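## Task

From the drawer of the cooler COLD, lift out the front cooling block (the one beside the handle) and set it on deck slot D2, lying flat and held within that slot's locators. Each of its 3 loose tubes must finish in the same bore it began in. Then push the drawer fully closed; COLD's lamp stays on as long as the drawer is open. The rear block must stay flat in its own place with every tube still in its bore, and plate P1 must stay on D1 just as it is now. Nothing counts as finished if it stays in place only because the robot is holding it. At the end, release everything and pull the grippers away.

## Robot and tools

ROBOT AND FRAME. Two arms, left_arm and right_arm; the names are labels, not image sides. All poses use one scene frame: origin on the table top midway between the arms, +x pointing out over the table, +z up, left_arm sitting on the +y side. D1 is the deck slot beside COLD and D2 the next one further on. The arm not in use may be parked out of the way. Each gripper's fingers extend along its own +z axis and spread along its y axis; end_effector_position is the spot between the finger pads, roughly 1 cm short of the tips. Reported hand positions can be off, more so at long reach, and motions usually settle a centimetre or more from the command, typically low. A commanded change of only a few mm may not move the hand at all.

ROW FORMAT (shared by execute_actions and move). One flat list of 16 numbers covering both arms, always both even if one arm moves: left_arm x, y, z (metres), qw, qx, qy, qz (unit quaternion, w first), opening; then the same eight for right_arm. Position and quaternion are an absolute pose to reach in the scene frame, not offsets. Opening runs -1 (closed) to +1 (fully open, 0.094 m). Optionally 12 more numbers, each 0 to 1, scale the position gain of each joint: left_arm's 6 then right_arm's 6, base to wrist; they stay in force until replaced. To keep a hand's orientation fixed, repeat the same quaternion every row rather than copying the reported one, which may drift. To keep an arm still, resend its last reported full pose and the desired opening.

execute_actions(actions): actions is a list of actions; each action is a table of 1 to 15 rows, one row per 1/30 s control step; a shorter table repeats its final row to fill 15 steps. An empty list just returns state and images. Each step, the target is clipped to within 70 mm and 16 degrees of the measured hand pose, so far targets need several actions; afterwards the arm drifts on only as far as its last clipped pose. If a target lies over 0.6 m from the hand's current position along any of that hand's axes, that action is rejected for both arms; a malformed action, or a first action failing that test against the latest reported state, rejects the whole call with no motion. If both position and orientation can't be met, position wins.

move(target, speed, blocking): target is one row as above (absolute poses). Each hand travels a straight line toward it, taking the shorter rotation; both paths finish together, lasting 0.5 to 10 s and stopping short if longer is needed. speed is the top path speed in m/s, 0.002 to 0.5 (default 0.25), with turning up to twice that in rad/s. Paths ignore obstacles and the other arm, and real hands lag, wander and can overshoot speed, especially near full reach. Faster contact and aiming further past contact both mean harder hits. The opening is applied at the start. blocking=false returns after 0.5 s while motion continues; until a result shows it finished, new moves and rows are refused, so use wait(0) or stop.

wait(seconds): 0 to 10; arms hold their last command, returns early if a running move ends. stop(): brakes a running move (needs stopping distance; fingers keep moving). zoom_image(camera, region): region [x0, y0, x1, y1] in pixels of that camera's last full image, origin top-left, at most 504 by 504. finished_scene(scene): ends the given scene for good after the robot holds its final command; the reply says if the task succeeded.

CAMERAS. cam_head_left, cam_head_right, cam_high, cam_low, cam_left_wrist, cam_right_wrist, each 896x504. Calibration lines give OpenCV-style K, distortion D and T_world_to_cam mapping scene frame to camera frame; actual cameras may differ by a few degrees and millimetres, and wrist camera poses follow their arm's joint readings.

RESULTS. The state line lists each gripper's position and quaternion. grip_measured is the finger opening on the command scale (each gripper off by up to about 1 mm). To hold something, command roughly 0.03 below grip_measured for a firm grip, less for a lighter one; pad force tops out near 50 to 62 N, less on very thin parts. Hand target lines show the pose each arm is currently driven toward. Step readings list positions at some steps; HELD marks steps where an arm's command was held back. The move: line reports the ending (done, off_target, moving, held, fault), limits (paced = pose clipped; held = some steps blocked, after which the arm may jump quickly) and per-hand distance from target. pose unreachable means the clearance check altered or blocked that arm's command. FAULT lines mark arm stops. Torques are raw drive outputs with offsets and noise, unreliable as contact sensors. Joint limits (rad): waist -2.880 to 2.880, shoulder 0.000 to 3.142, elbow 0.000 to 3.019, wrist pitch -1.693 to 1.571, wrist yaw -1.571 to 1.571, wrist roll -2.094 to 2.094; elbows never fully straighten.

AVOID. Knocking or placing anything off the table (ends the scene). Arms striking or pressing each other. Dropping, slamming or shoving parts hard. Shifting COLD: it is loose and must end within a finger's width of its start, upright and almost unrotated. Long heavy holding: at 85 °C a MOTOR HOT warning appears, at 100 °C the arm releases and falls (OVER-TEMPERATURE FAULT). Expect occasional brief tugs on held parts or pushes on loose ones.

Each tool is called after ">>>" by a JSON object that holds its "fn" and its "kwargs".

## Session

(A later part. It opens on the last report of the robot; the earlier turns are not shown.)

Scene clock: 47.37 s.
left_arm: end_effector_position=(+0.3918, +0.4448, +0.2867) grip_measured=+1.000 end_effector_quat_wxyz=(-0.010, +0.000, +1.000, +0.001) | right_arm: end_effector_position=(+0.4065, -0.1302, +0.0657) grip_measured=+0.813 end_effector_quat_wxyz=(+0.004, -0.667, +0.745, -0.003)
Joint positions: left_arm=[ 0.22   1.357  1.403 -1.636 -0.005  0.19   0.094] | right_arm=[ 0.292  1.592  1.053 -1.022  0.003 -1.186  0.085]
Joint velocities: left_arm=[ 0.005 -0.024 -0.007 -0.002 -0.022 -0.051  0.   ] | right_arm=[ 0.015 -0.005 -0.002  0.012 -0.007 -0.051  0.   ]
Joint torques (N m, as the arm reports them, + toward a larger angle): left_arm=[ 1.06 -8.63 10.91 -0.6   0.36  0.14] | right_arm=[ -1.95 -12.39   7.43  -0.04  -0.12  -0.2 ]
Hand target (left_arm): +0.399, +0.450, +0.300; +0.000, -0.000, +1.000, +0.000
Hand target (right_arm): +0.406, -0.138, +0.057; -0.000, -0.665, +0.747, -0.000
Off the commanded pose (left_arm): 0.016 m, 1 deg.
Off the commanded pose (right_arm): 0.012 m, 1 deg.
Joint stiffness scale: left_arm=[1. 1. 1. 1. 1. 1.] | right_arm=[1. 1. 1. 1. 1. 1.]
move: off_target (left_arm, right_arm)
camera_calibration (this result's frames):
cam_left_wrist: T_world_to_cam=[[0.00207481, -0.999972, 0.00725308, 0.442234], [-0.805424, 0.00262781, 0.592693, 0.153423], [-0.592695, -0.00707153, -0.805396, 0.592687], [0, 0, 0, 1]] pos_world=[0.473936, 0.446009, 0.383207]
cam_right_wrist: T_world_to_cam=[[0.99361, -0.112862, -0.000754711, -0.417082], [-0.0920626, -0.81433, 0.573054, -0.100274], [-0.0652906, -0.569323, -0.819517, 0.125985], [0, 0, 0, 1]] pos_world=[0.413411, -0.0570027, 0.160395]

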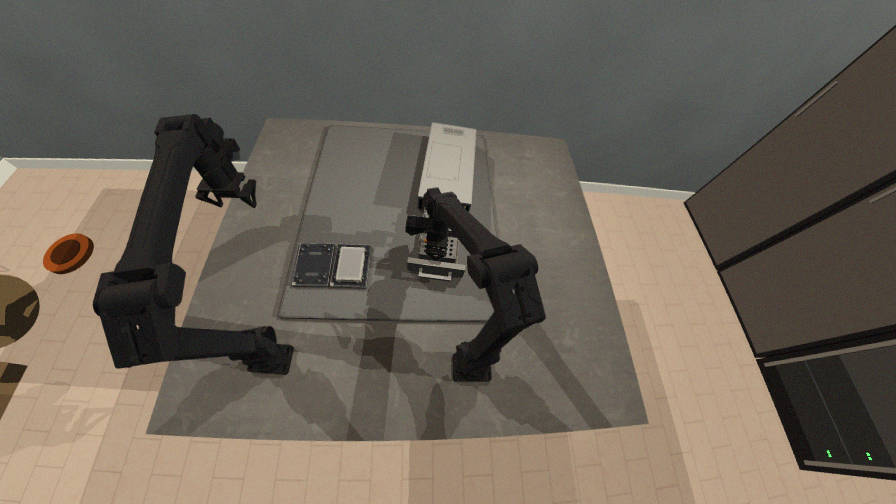

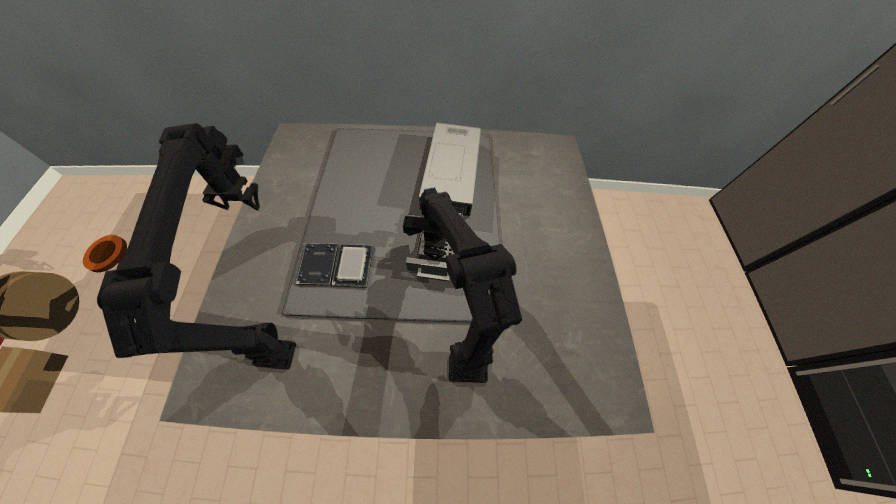

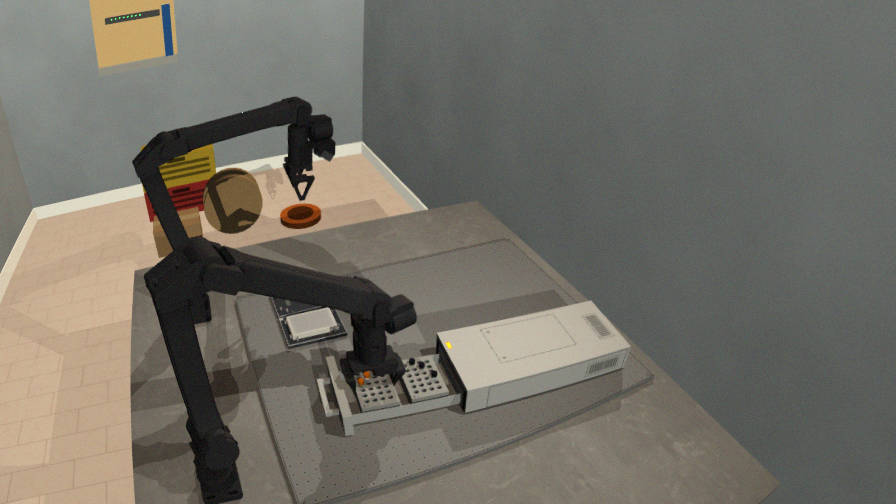

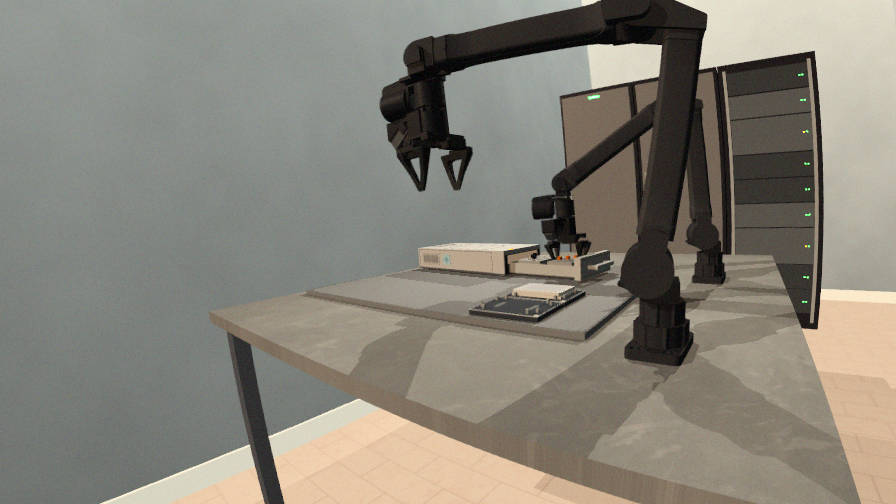

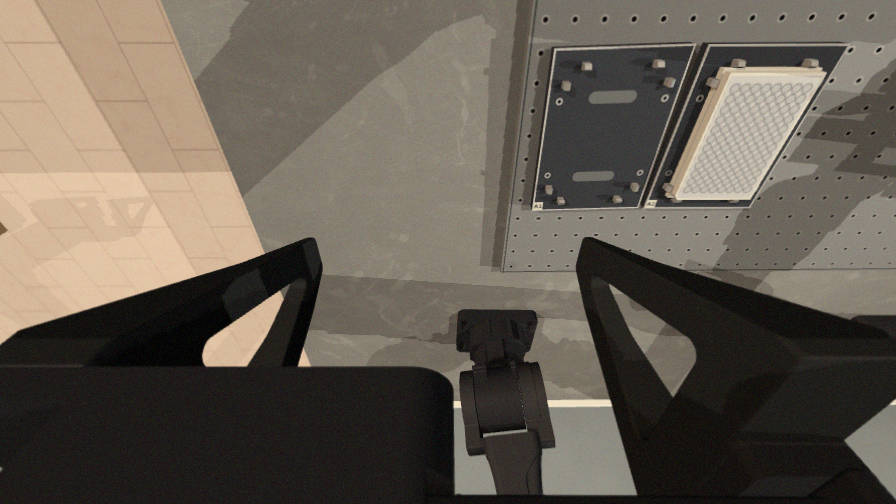

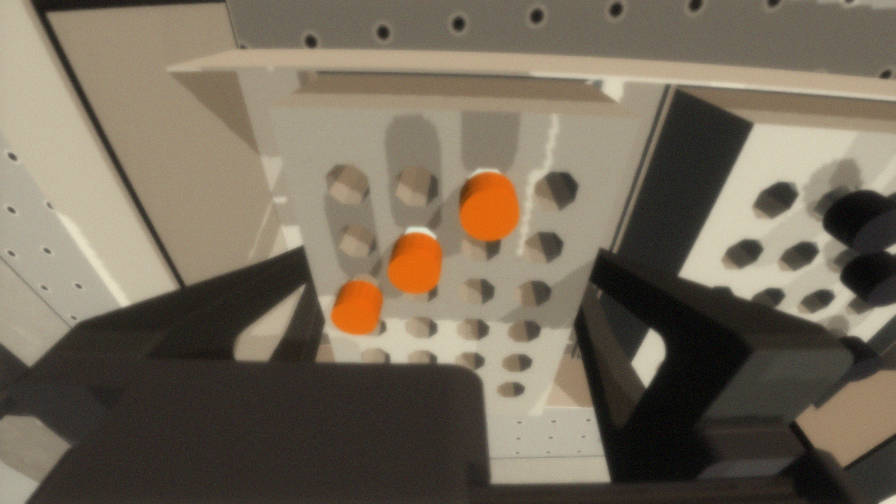

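>>> {"fn": "move", "kwargs": {"target": [0.3,0.55,0.35,0,0,1,0,1,0.41,-0.132,0.22,0,-0.665,0.747,0,0.6], "speed": 0.06}}

>>> {"fn": "move", "kwargs": {"target": [0.3,0.55,0.35,0,0,1,0,1,0.36,0.29,0.17,0,0,1,0,0.6], "speed": 0.1}}

Scene clock: 52.93 s.
left_arm: end_effector_position=(+0.3059, +0.5515, +0.3446) grip_measured=+1.000 end_effector_quat_wxyz=(+0.050, -0.002, +0.998, +0.034) | right_arm: end_effector_position=(+0.3821, -0.1368, +0.1701) grip_measured=+0.813 end_effector_quat_wxyz=(-0.048, -0.666, +0.744, +0.023)
Joint positions: left_arm=[ 0.58   1.179  1.396 -1.667 -0.005  0.548  0.094] | right_arm=[ 0.292  1.493  1.231 -1.416  0.001 -1.186  0.085]
Joint velocities: left_arm=[ 0.005 -0.005  0.002  0.007 -0.066 -0.007  0.   ] | right_arm=[-0.015 -0.015  0.002 -0.012  0.022 -0.037 -0.   ]
Joint torques (N m, as the arm reports them, + toward a larger angle): left_arm=[ 1.1  -7.04  8.26 -0.39  0.16  0.15] | right_arm=[ -1.22 -17.    16.95  -1.53  -0.05  -0.09]
Hand target (left_arm): +0.300, +0.553, +0.350; +0.050, -0.001, +0.998, +0.035
Hand target (right_arm): +0.402, -0.134, +0.220; -0.000, -0.665, +0.747, -0.001
Off the commanded pose (left_arm): 0.008 m, 7 deg.
Off the commanded pose (right_arm): 0.057 m, 6 deg.
Joint stiffness scale: left_arm=[1. 1. 1. 1. 1. 1.] | right_arm=[1. 1. 1. 1. 1. 1.]
joint sent to its limit (left arm) — the command would take joint 4 (wrist pitch) past its lower limit, so that joint was sent only as far as its limit.
move: off_target (left_arm, right_arm)
camera_calibration (this result's frames):
cam_left_wrist: T_world_to_cam=[[0.00780209, -0.998278, -0.0581373, 0.568514], [-0.870445, -0.0353971, 0.490991, 0.125526], [-0.492203, 0.0467746, -0.869223, 0.550643], [0, 0, 0, 1]] pos_world=[0.375856, 0.546222, 0.450051]
cam_right_wrist: T_world_to_cam=[[0.987437, -0.114213, -0.109196, -0.372947], [-0.0253566, -0.796629, 0.603936, -0.195973], [-0.155967, -0.59358, -0.789517, 0.232401], [0, 0, 0, 1]] pos_world=[0.39954, -0.0607646, 0.261115]

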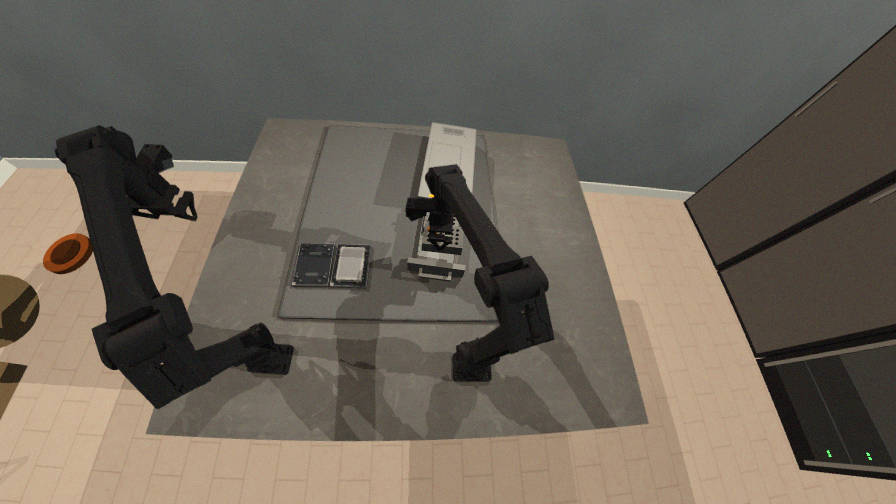

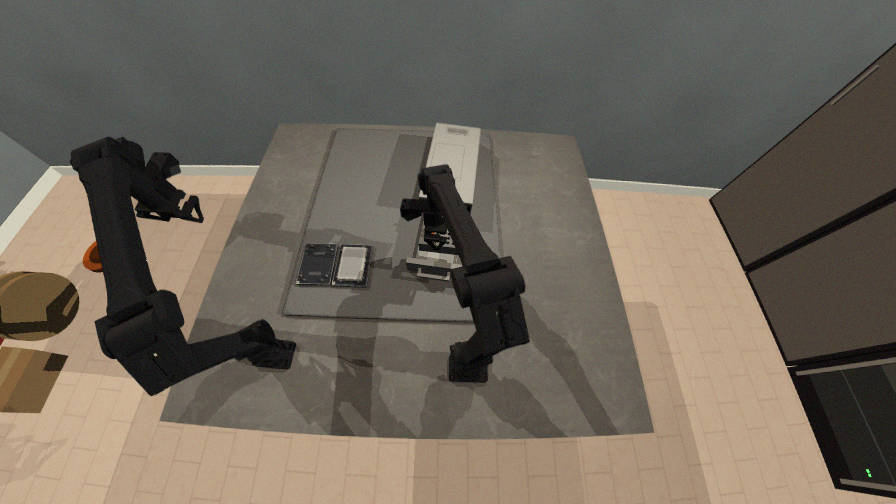

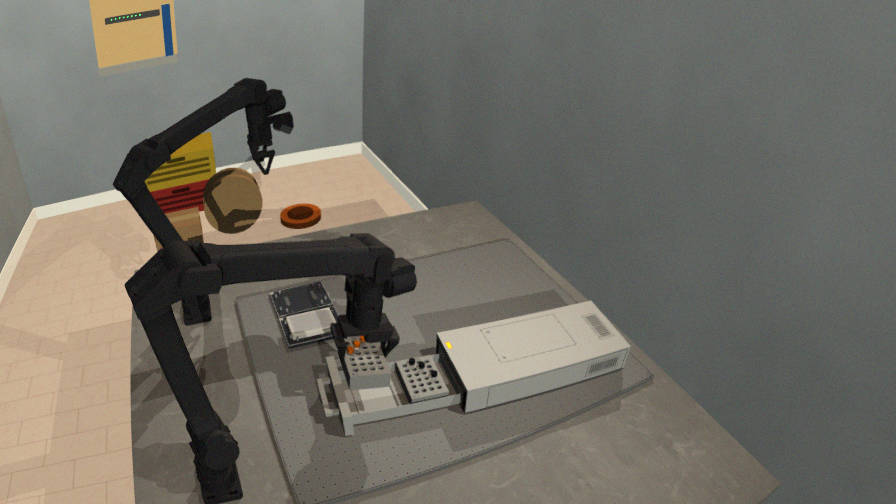

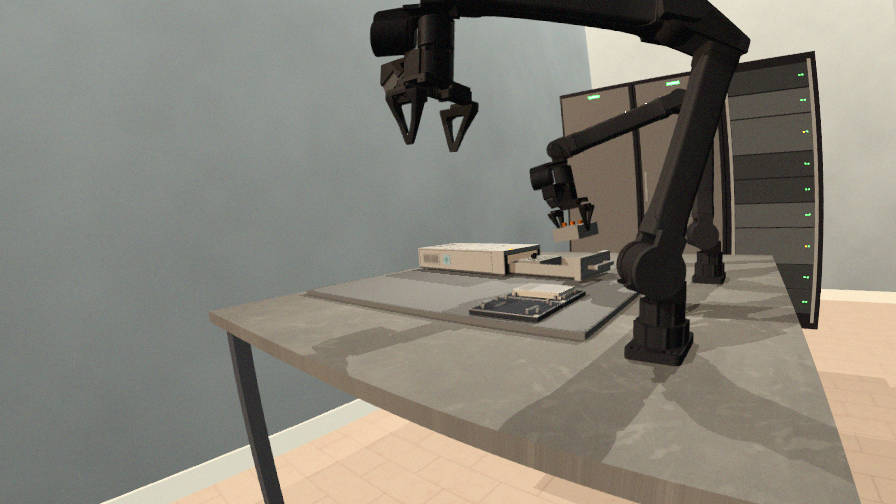

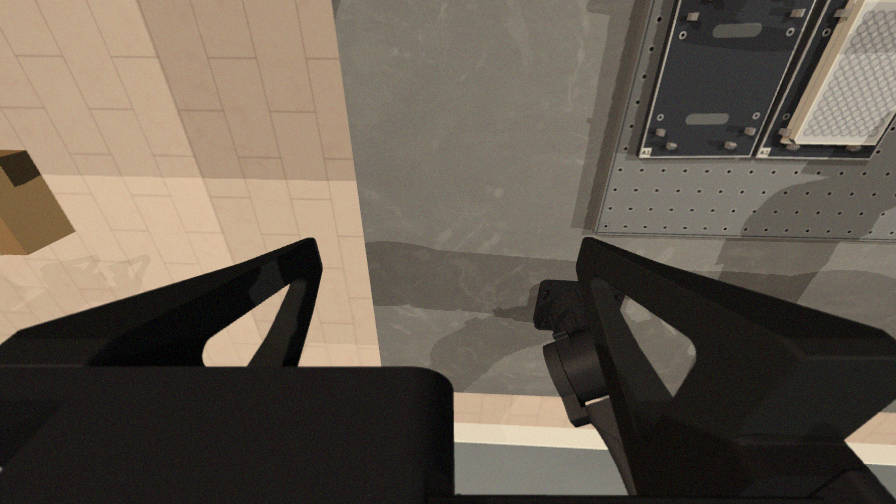

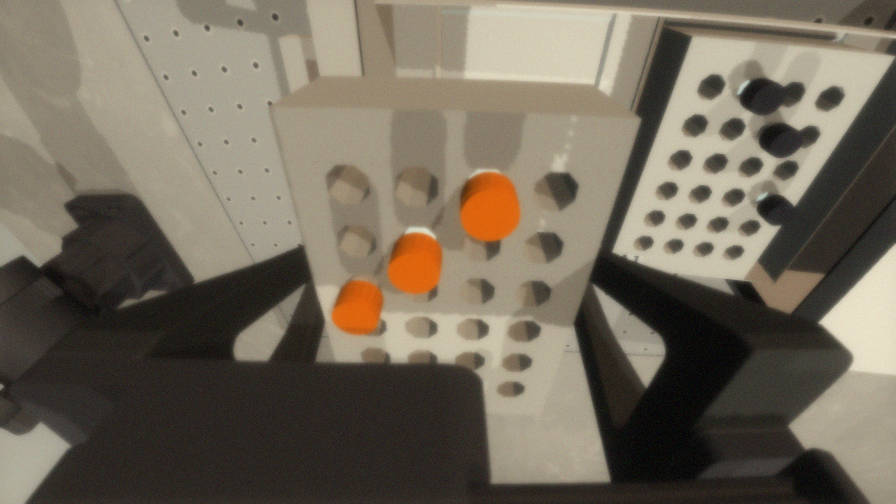

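Scene clock: 60.70 s.
left_arm: end_effector_position=(+0.3059, +0.5515, +0.3446) grip_measured=+1.000 end_effector_quat_wxyz=(+0.050, -0.002, +0.998, +0.034) | right_arm: end_effector_position=(+0.3505, +0.2659, +0.1157) grip_measured=+0.812 end_effector_quat_wxyz=(-0.036, -0.002, +0.999, -0.033)
Joint positions: left_arm=[ 0.58   1.179  1.396 -1.667 -0.005  0.548  0.094] | right_arm=[ 0.975  2.094  1.924 -1.497 -0.021  0.952  0.085]
Joint velocities: left_arm=[-0.015  0.015  0.012  0.002 -0.022  0.037  0.   ] | right_arm=[ 0.015 -0.005 -0.002 -0.002 -0.022  0.051 -0.   ]
Joint torques (N m, as the arm reports them, + toward a larger angle): left_arm=[ 0.77 -7.51  7.97 -0.39  0.35  0.13] | right_arm=[ -0.07 -27.65  17.7   -1.51   0.1    0.12]
Hand target (left_arm): +0.300, +0.550, +0.349; +0.050, -0.000, +0.998, +0.032
Hand target (right_arm): +0.355, +0.287, +0.175; -0.005, +0.000, +1.000, +0.011
Off the commanded pose (left_arm): 0.008 m, 7 deg.
Off the commanded pose (right_arm): 0.060 m, 6 deg.
Joint stiffness scale: left_arm=[1. 1. 1. 1. 1. 1.] | right_arm=[1. 1. 1. 1. 1. 1.]
joint sent to its limit (left arm) — the command would take joint 4 (wrist pitch) past its lower limit, so that joint was sent only as far as its limit.
move: off_target (left_arm, right_arm)
camera_calibration (this result's frames):
cam_left_wrist: T_world_to_cam=[[0.00780209, -0.998278, -0.0581373, 0.568514], [-0.870445, -0.0353971, 0.490991, 0.125526], [-0.492203, 0.0467746, -0.869223, 0.550643], [0, 0, 0, 1]] pos_world=[0.375856, 0.546222, 0.450051]
cam_right_wrist: T_world_to_cam=[[0.00375105, -0.998459, 0.0553657, 0.259235], [-0.775201, 0.0320718, 0.6309, 0.196163], [-0.631704, -0.0452861, -0.773886, 0.442692], [0, 0, 0, 1]] pos_world=[0.430744, 0.272592, 0.204481]

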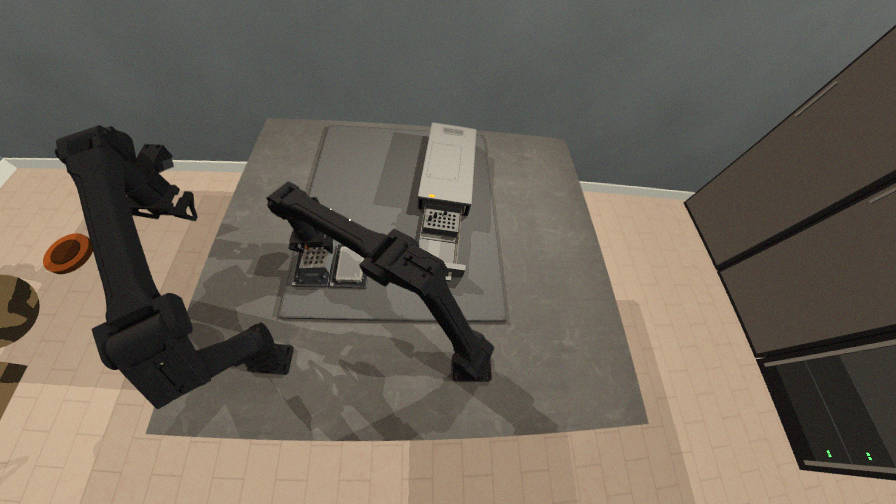

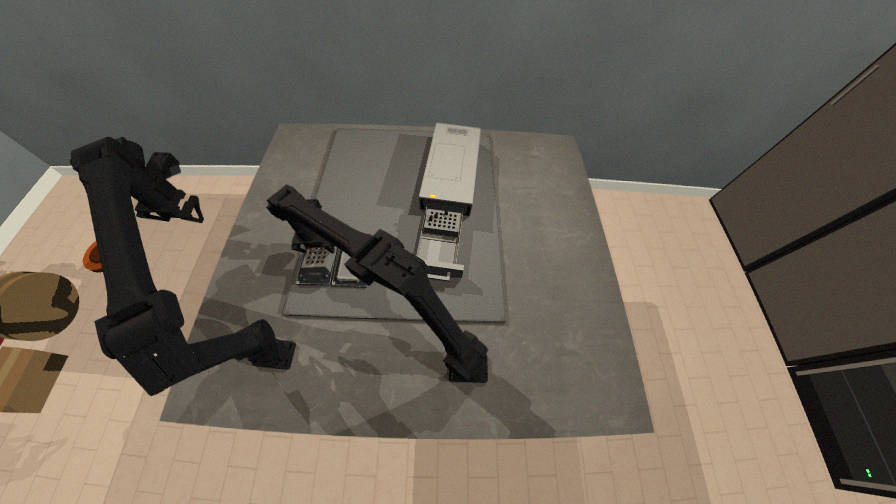

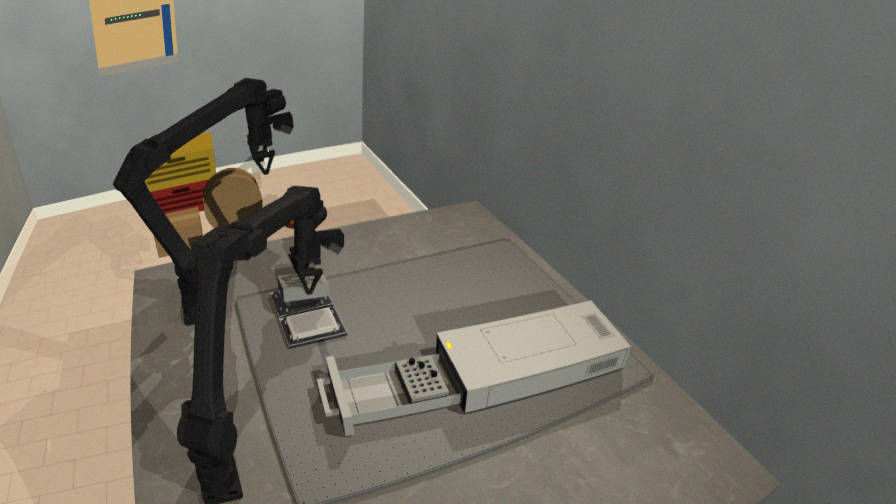

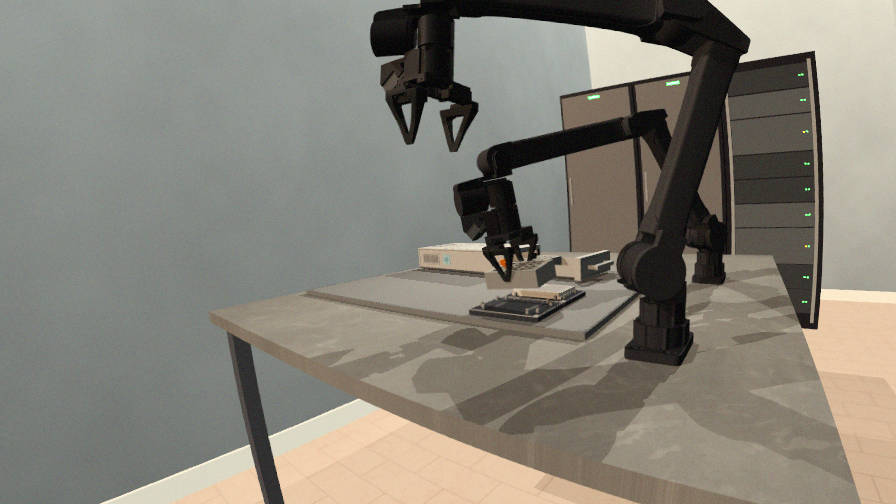

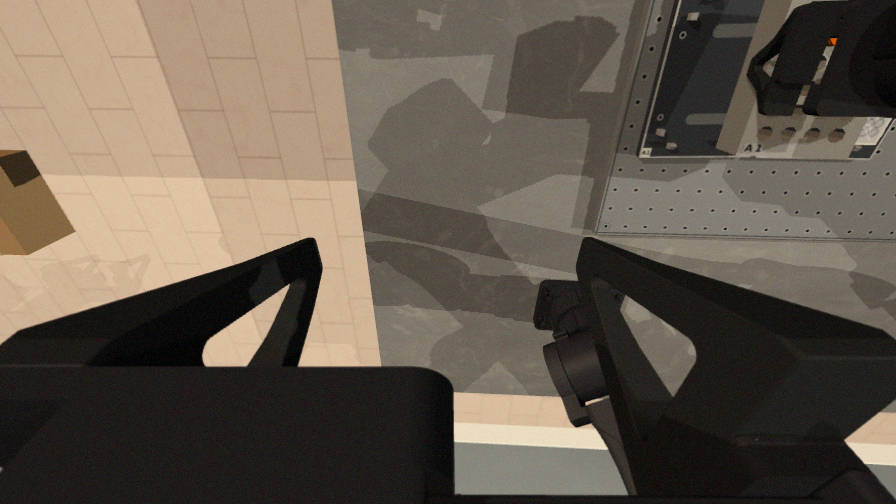

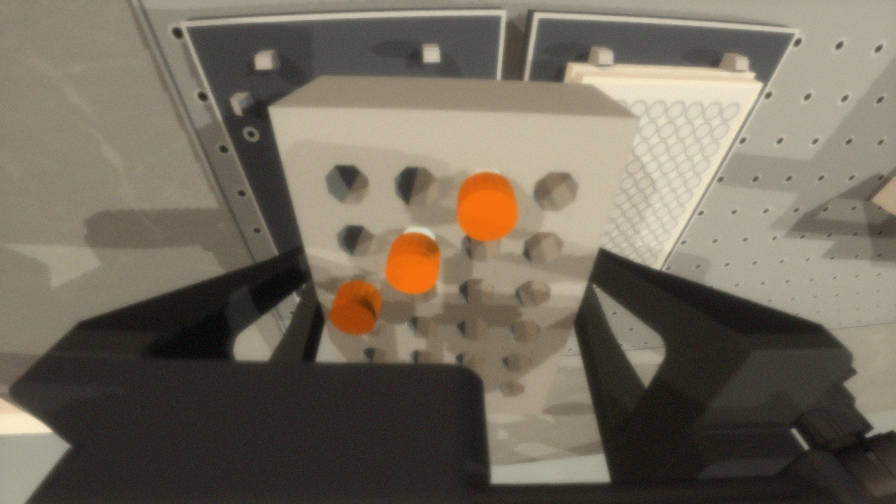

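>>> {"fn": "move", "kwargs": {"target": [0.3,0.55,0.35,0,0,1,0,1,0.365,0.35,0.175,0.04,0,0.998,0.04,0.6], "speed": 0.05}}

Scene clock: 65.10 s.
left_arm: end_effector_position=(+0.3059, +0.5515, +0.3446) grip_measured=+1.000 end_effector_quat_wxyz=(+0.050, -0.002, +0.998, +0.034) | right_arm: end_effector_position=(+0.3556, +0.3159, +0.1145) grip_measured=+0.812 end_effector_quat_wxyz=(+0.001, -0.000, +1.000, -0.015)
Joint positions: left_arm=[ 0.58   1.179  1.396 -1.667 -0.005  0.548  0.094] | right_arm=[ 1.022  2.177  2.064 -1.482  0.018  1.003  0.085]
Joint velocities: left_arm=[ 0.005 -0.015 -0.012 -0.002  0.037 -0.051  0.   ] | right_arm=[-0.005 -0.005 -0.002 -0.012 -0.037 -0.022  0.   ]
Joint torques (N m, as the arm reports them, + toward a larger angle): left_arm=[ 0.75 -7.51  7.96 -0.38  0.35  0.13] | right_arm=[  0.39 -29.14  18.23  -0.58   0.19   0.12]
Hand target (left_arm): +0.300, +0.550, +0.349; +0.050, -0.000, +0.998, +0.032
Hand target (right_arm): +0.360, +0.343, +0.178; +0.038, +0.001, +0.998, +0.043
Off the commanded pose (left_arm): 0.008 m, 7 deg.
Off the commanded pose (right_arm): 0.070 m, 8 deg.
Joint stiffness scale: left_arm=[1. 1. 1. 1. 1. 1.] | right_arm=[1. 1. 1. 1. 1. 1.]
joint sent to its limit (left arm) — the command would take joint 4 (wrist pitch) past its lower limit, so that joint was sent only as far as its limit.
move: off_target (left_arm, right_arm); limits=paced
camera_calibration (this result's frames):
cam_left_wrist: T_world_to_cam=[[0.00780209, -0.998278, -0.0581373, 0.568514], [-0.870445, -0.0353971, 0.490991, 0.125526], [-0.492203, 0.0467746, -0.869223, 0.550643], [0, 0, 0, 1]] pos_world=[0.375856, 0.546222, 0.450051]
cam_right_wrist: T_world_to_cam=[[-0.000869512, -0.999825, 0.0186753, 0.31549], [-0.820326, 0.0113935, 0.571783, 0.228646], [-0.571896, -0.0148227, -0.820192, 0.421674], [0, 0, 0, 1]] pos_world=[0.428992, 0.31908, 0.209226]

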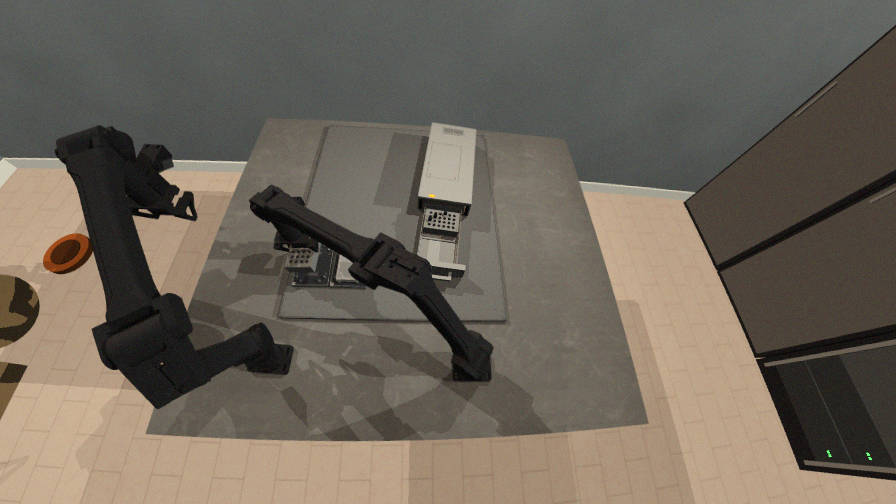

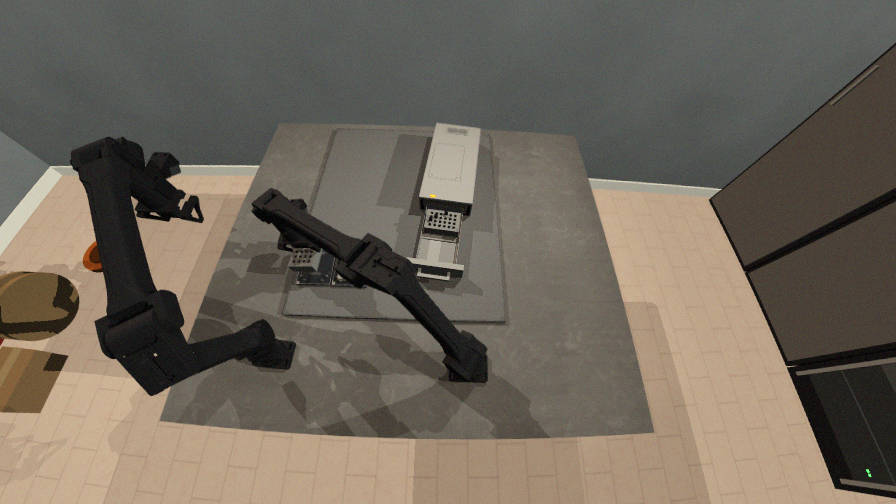

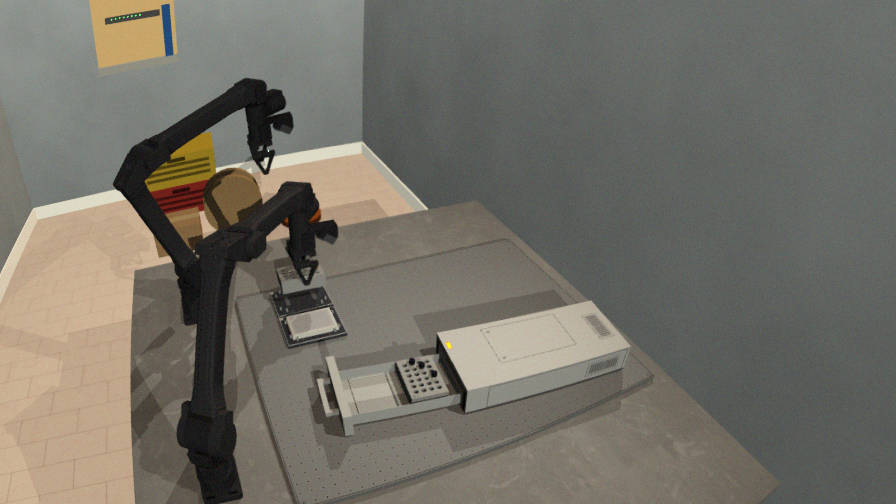

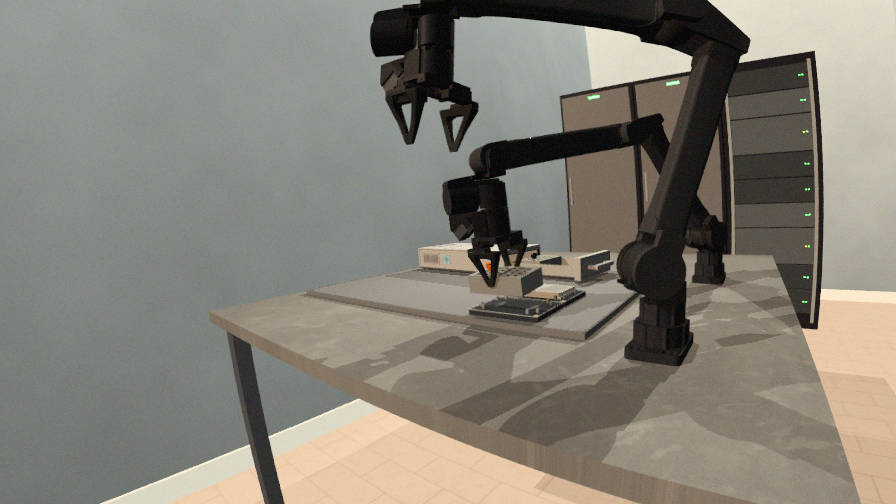

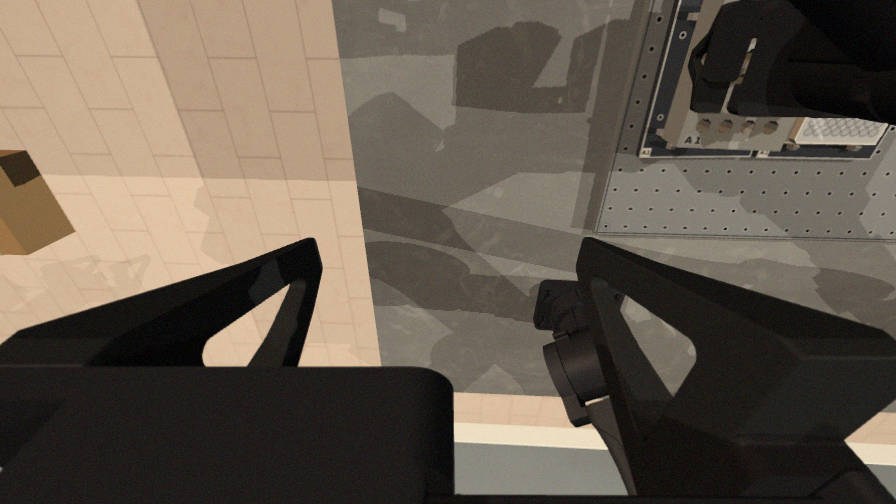

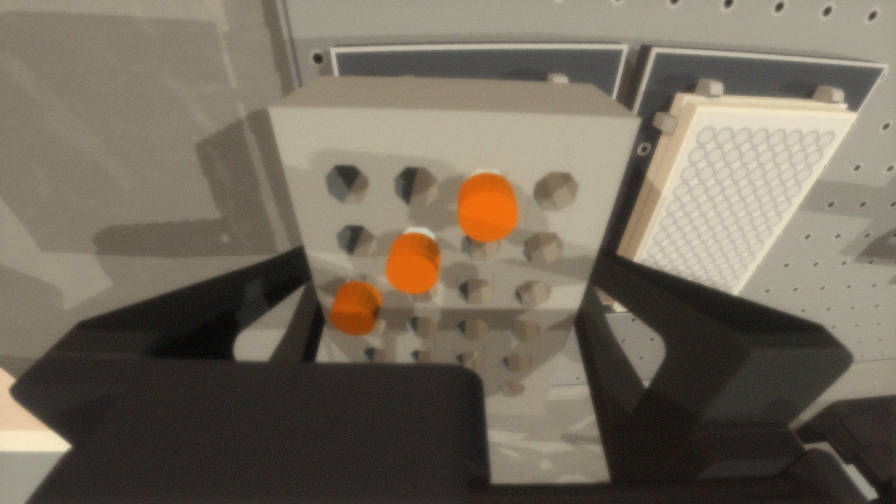

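>>> {"fn": "move", "kwargs": {"target": [0.3,0.55,0.35,0,0,1,0,1,0.36,0.322,0.14,0.04,0,0.998,0.05,0.6], "speed": 0.04}}

Scene clock: 69.53 s.
left_arm: end_effector_position=(+0.3059, +0.5515, +0.3446) grip_measured=+1.000 end_effector_quat_wxyz=(+0.050, -0.002, +0.998, +0.034) | right_arm: end_effector_position=(+0.3522, +0.3119, +0.0887) grip_measured=+0.812 end_effector_quat_wxyz=(+0.012, -0.000, +1.000, +0.007)
Joint positions: left_arm=[ 0.58   1.179  1.396 -1.667 -0.005  0.548  0.094] | right_arm=[ 1.022  2.137  1.928 -1.337  0.014  1.003  0.085]
Joint velocities: left_arm=[-0.015 -0.005 -0.017 -0.017 -0.007  0.037  0.   ] | right_arm=[ 0.005 -0.005 -0.002  0.012  0.037  0.022 -0.   ]
Joint torques (N m, as the arm reports them, + toward a larger angle): left_arm=[ 0.76 -7.5   7.97 -0.4   0.35  0.13] | right_arm=[ -0.95 -31.51  11.12   0.03   0.04  -0.07]
Hand target (left_arm): +0.300, +0.550, +0.349; +0.050, -0.000, +0.998, +0.032
Hand target (right_arm): +0.359, +0.320, +0.140; +0.039, +0.000, +0.998, +0.050
Off the commanded pose (left_arm): 0.008 m, 7 deg.
Off the commanded pose (right_arm): 0.053 m, 6 deg.
Joint stiffness scale: left_arm=[1. 1. 1. 1. 1. 1.] | right_arm=[1. 1. 1. 1. 1. 1.]
joint sent to its limit (left arm) — the command would take joint 4 (wrist pitch) past its lower limit, so that joint was sent only as far as its limit.
move: off_target (left_arm, right_arm)
camera_calibration (this result's frames):
cam_left_wrist: T_world_to_cam=[[0.00780209, -0.998278, -0.0581373, 0.568514], [-0.870445, -0.0353971, 0.490991, 0.125526], [-0.492203, 0.0467746, -0.869223, 0.550643], [0, 0, 0, 1]] pos_world=[0.375856, 0.546222, 0.450051]
cam_right_wrist: T_world_to_cam=[[-0.000428249, -0.999716, -0.0238115, 0.315556], [-0.832742, -0.012827, 0.553513, 0.254224], [-0.553661, 0.0200658, -0.8325, 0.38227], [0, 0, 0, 1]] pos_world=[0.423486, 0.311057, 0.185037]

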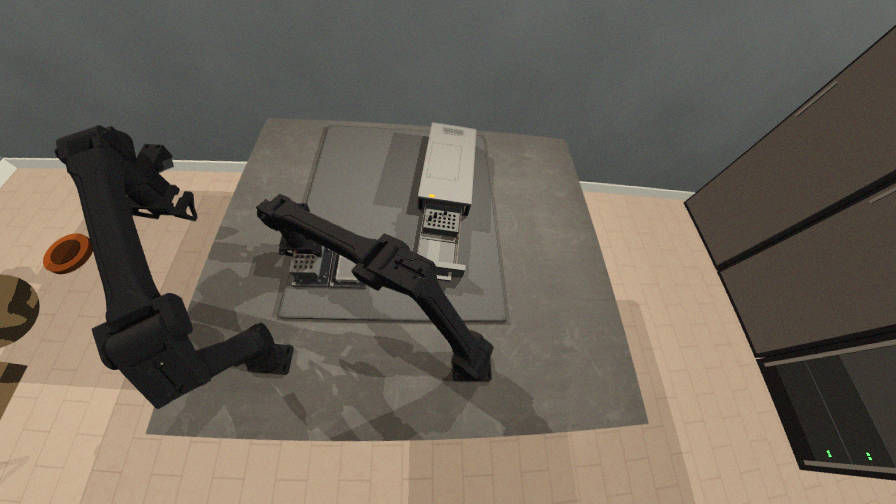

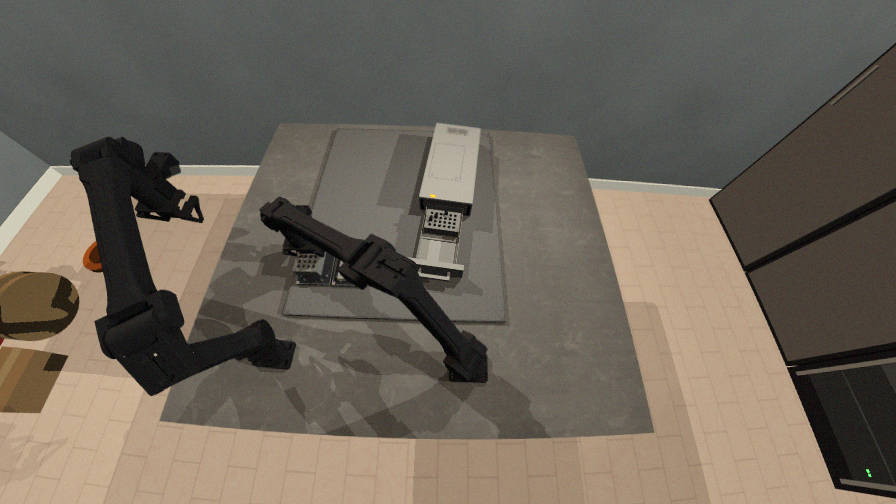

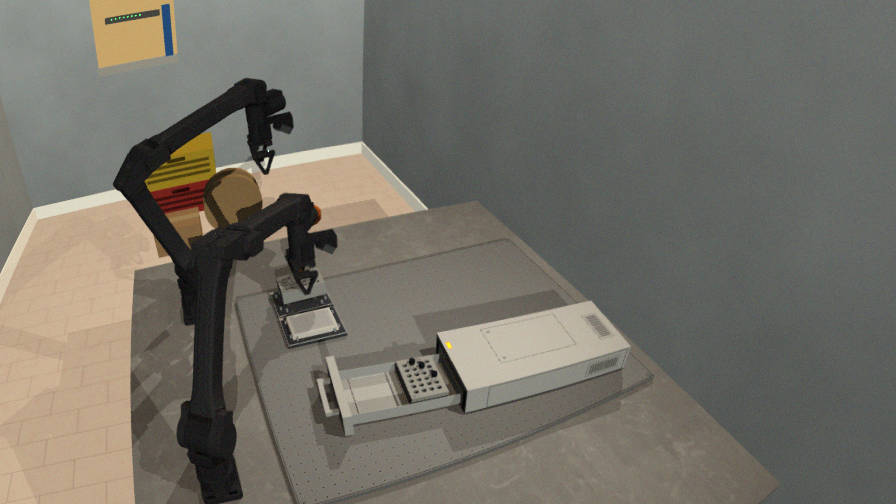

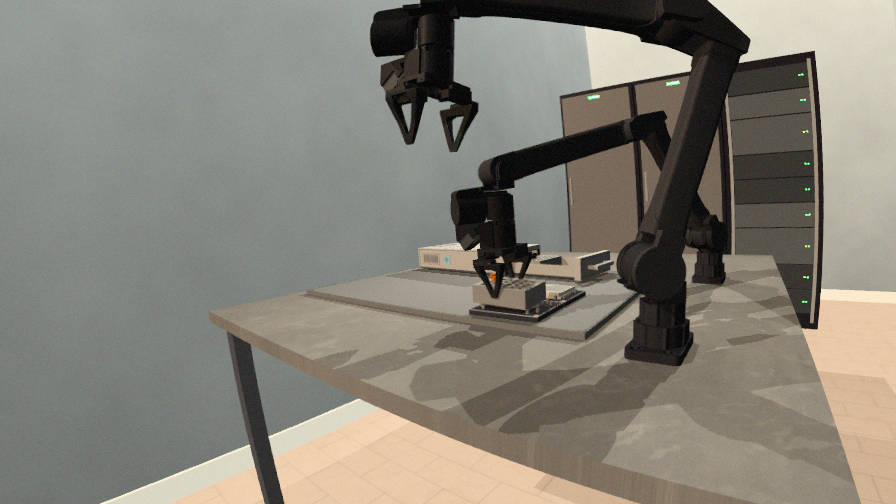

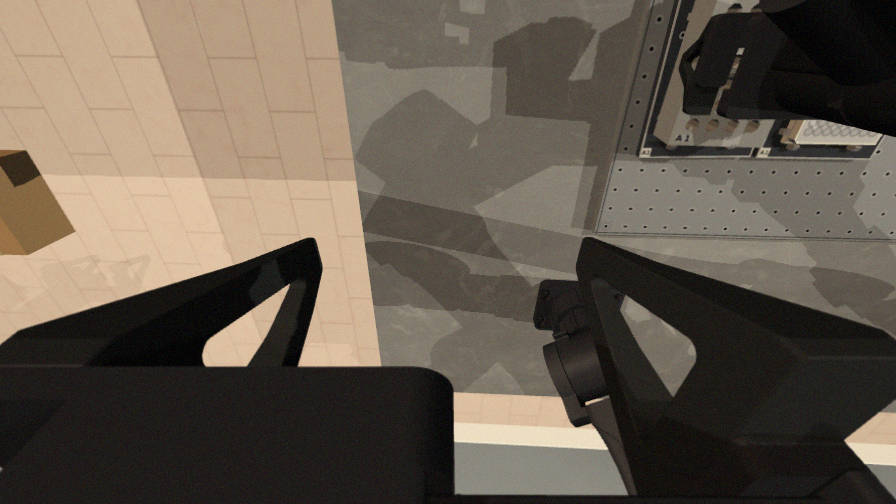

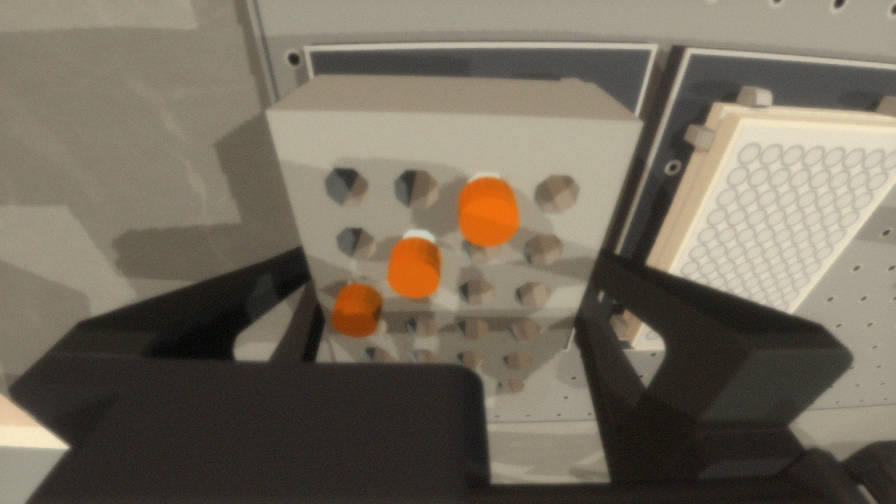

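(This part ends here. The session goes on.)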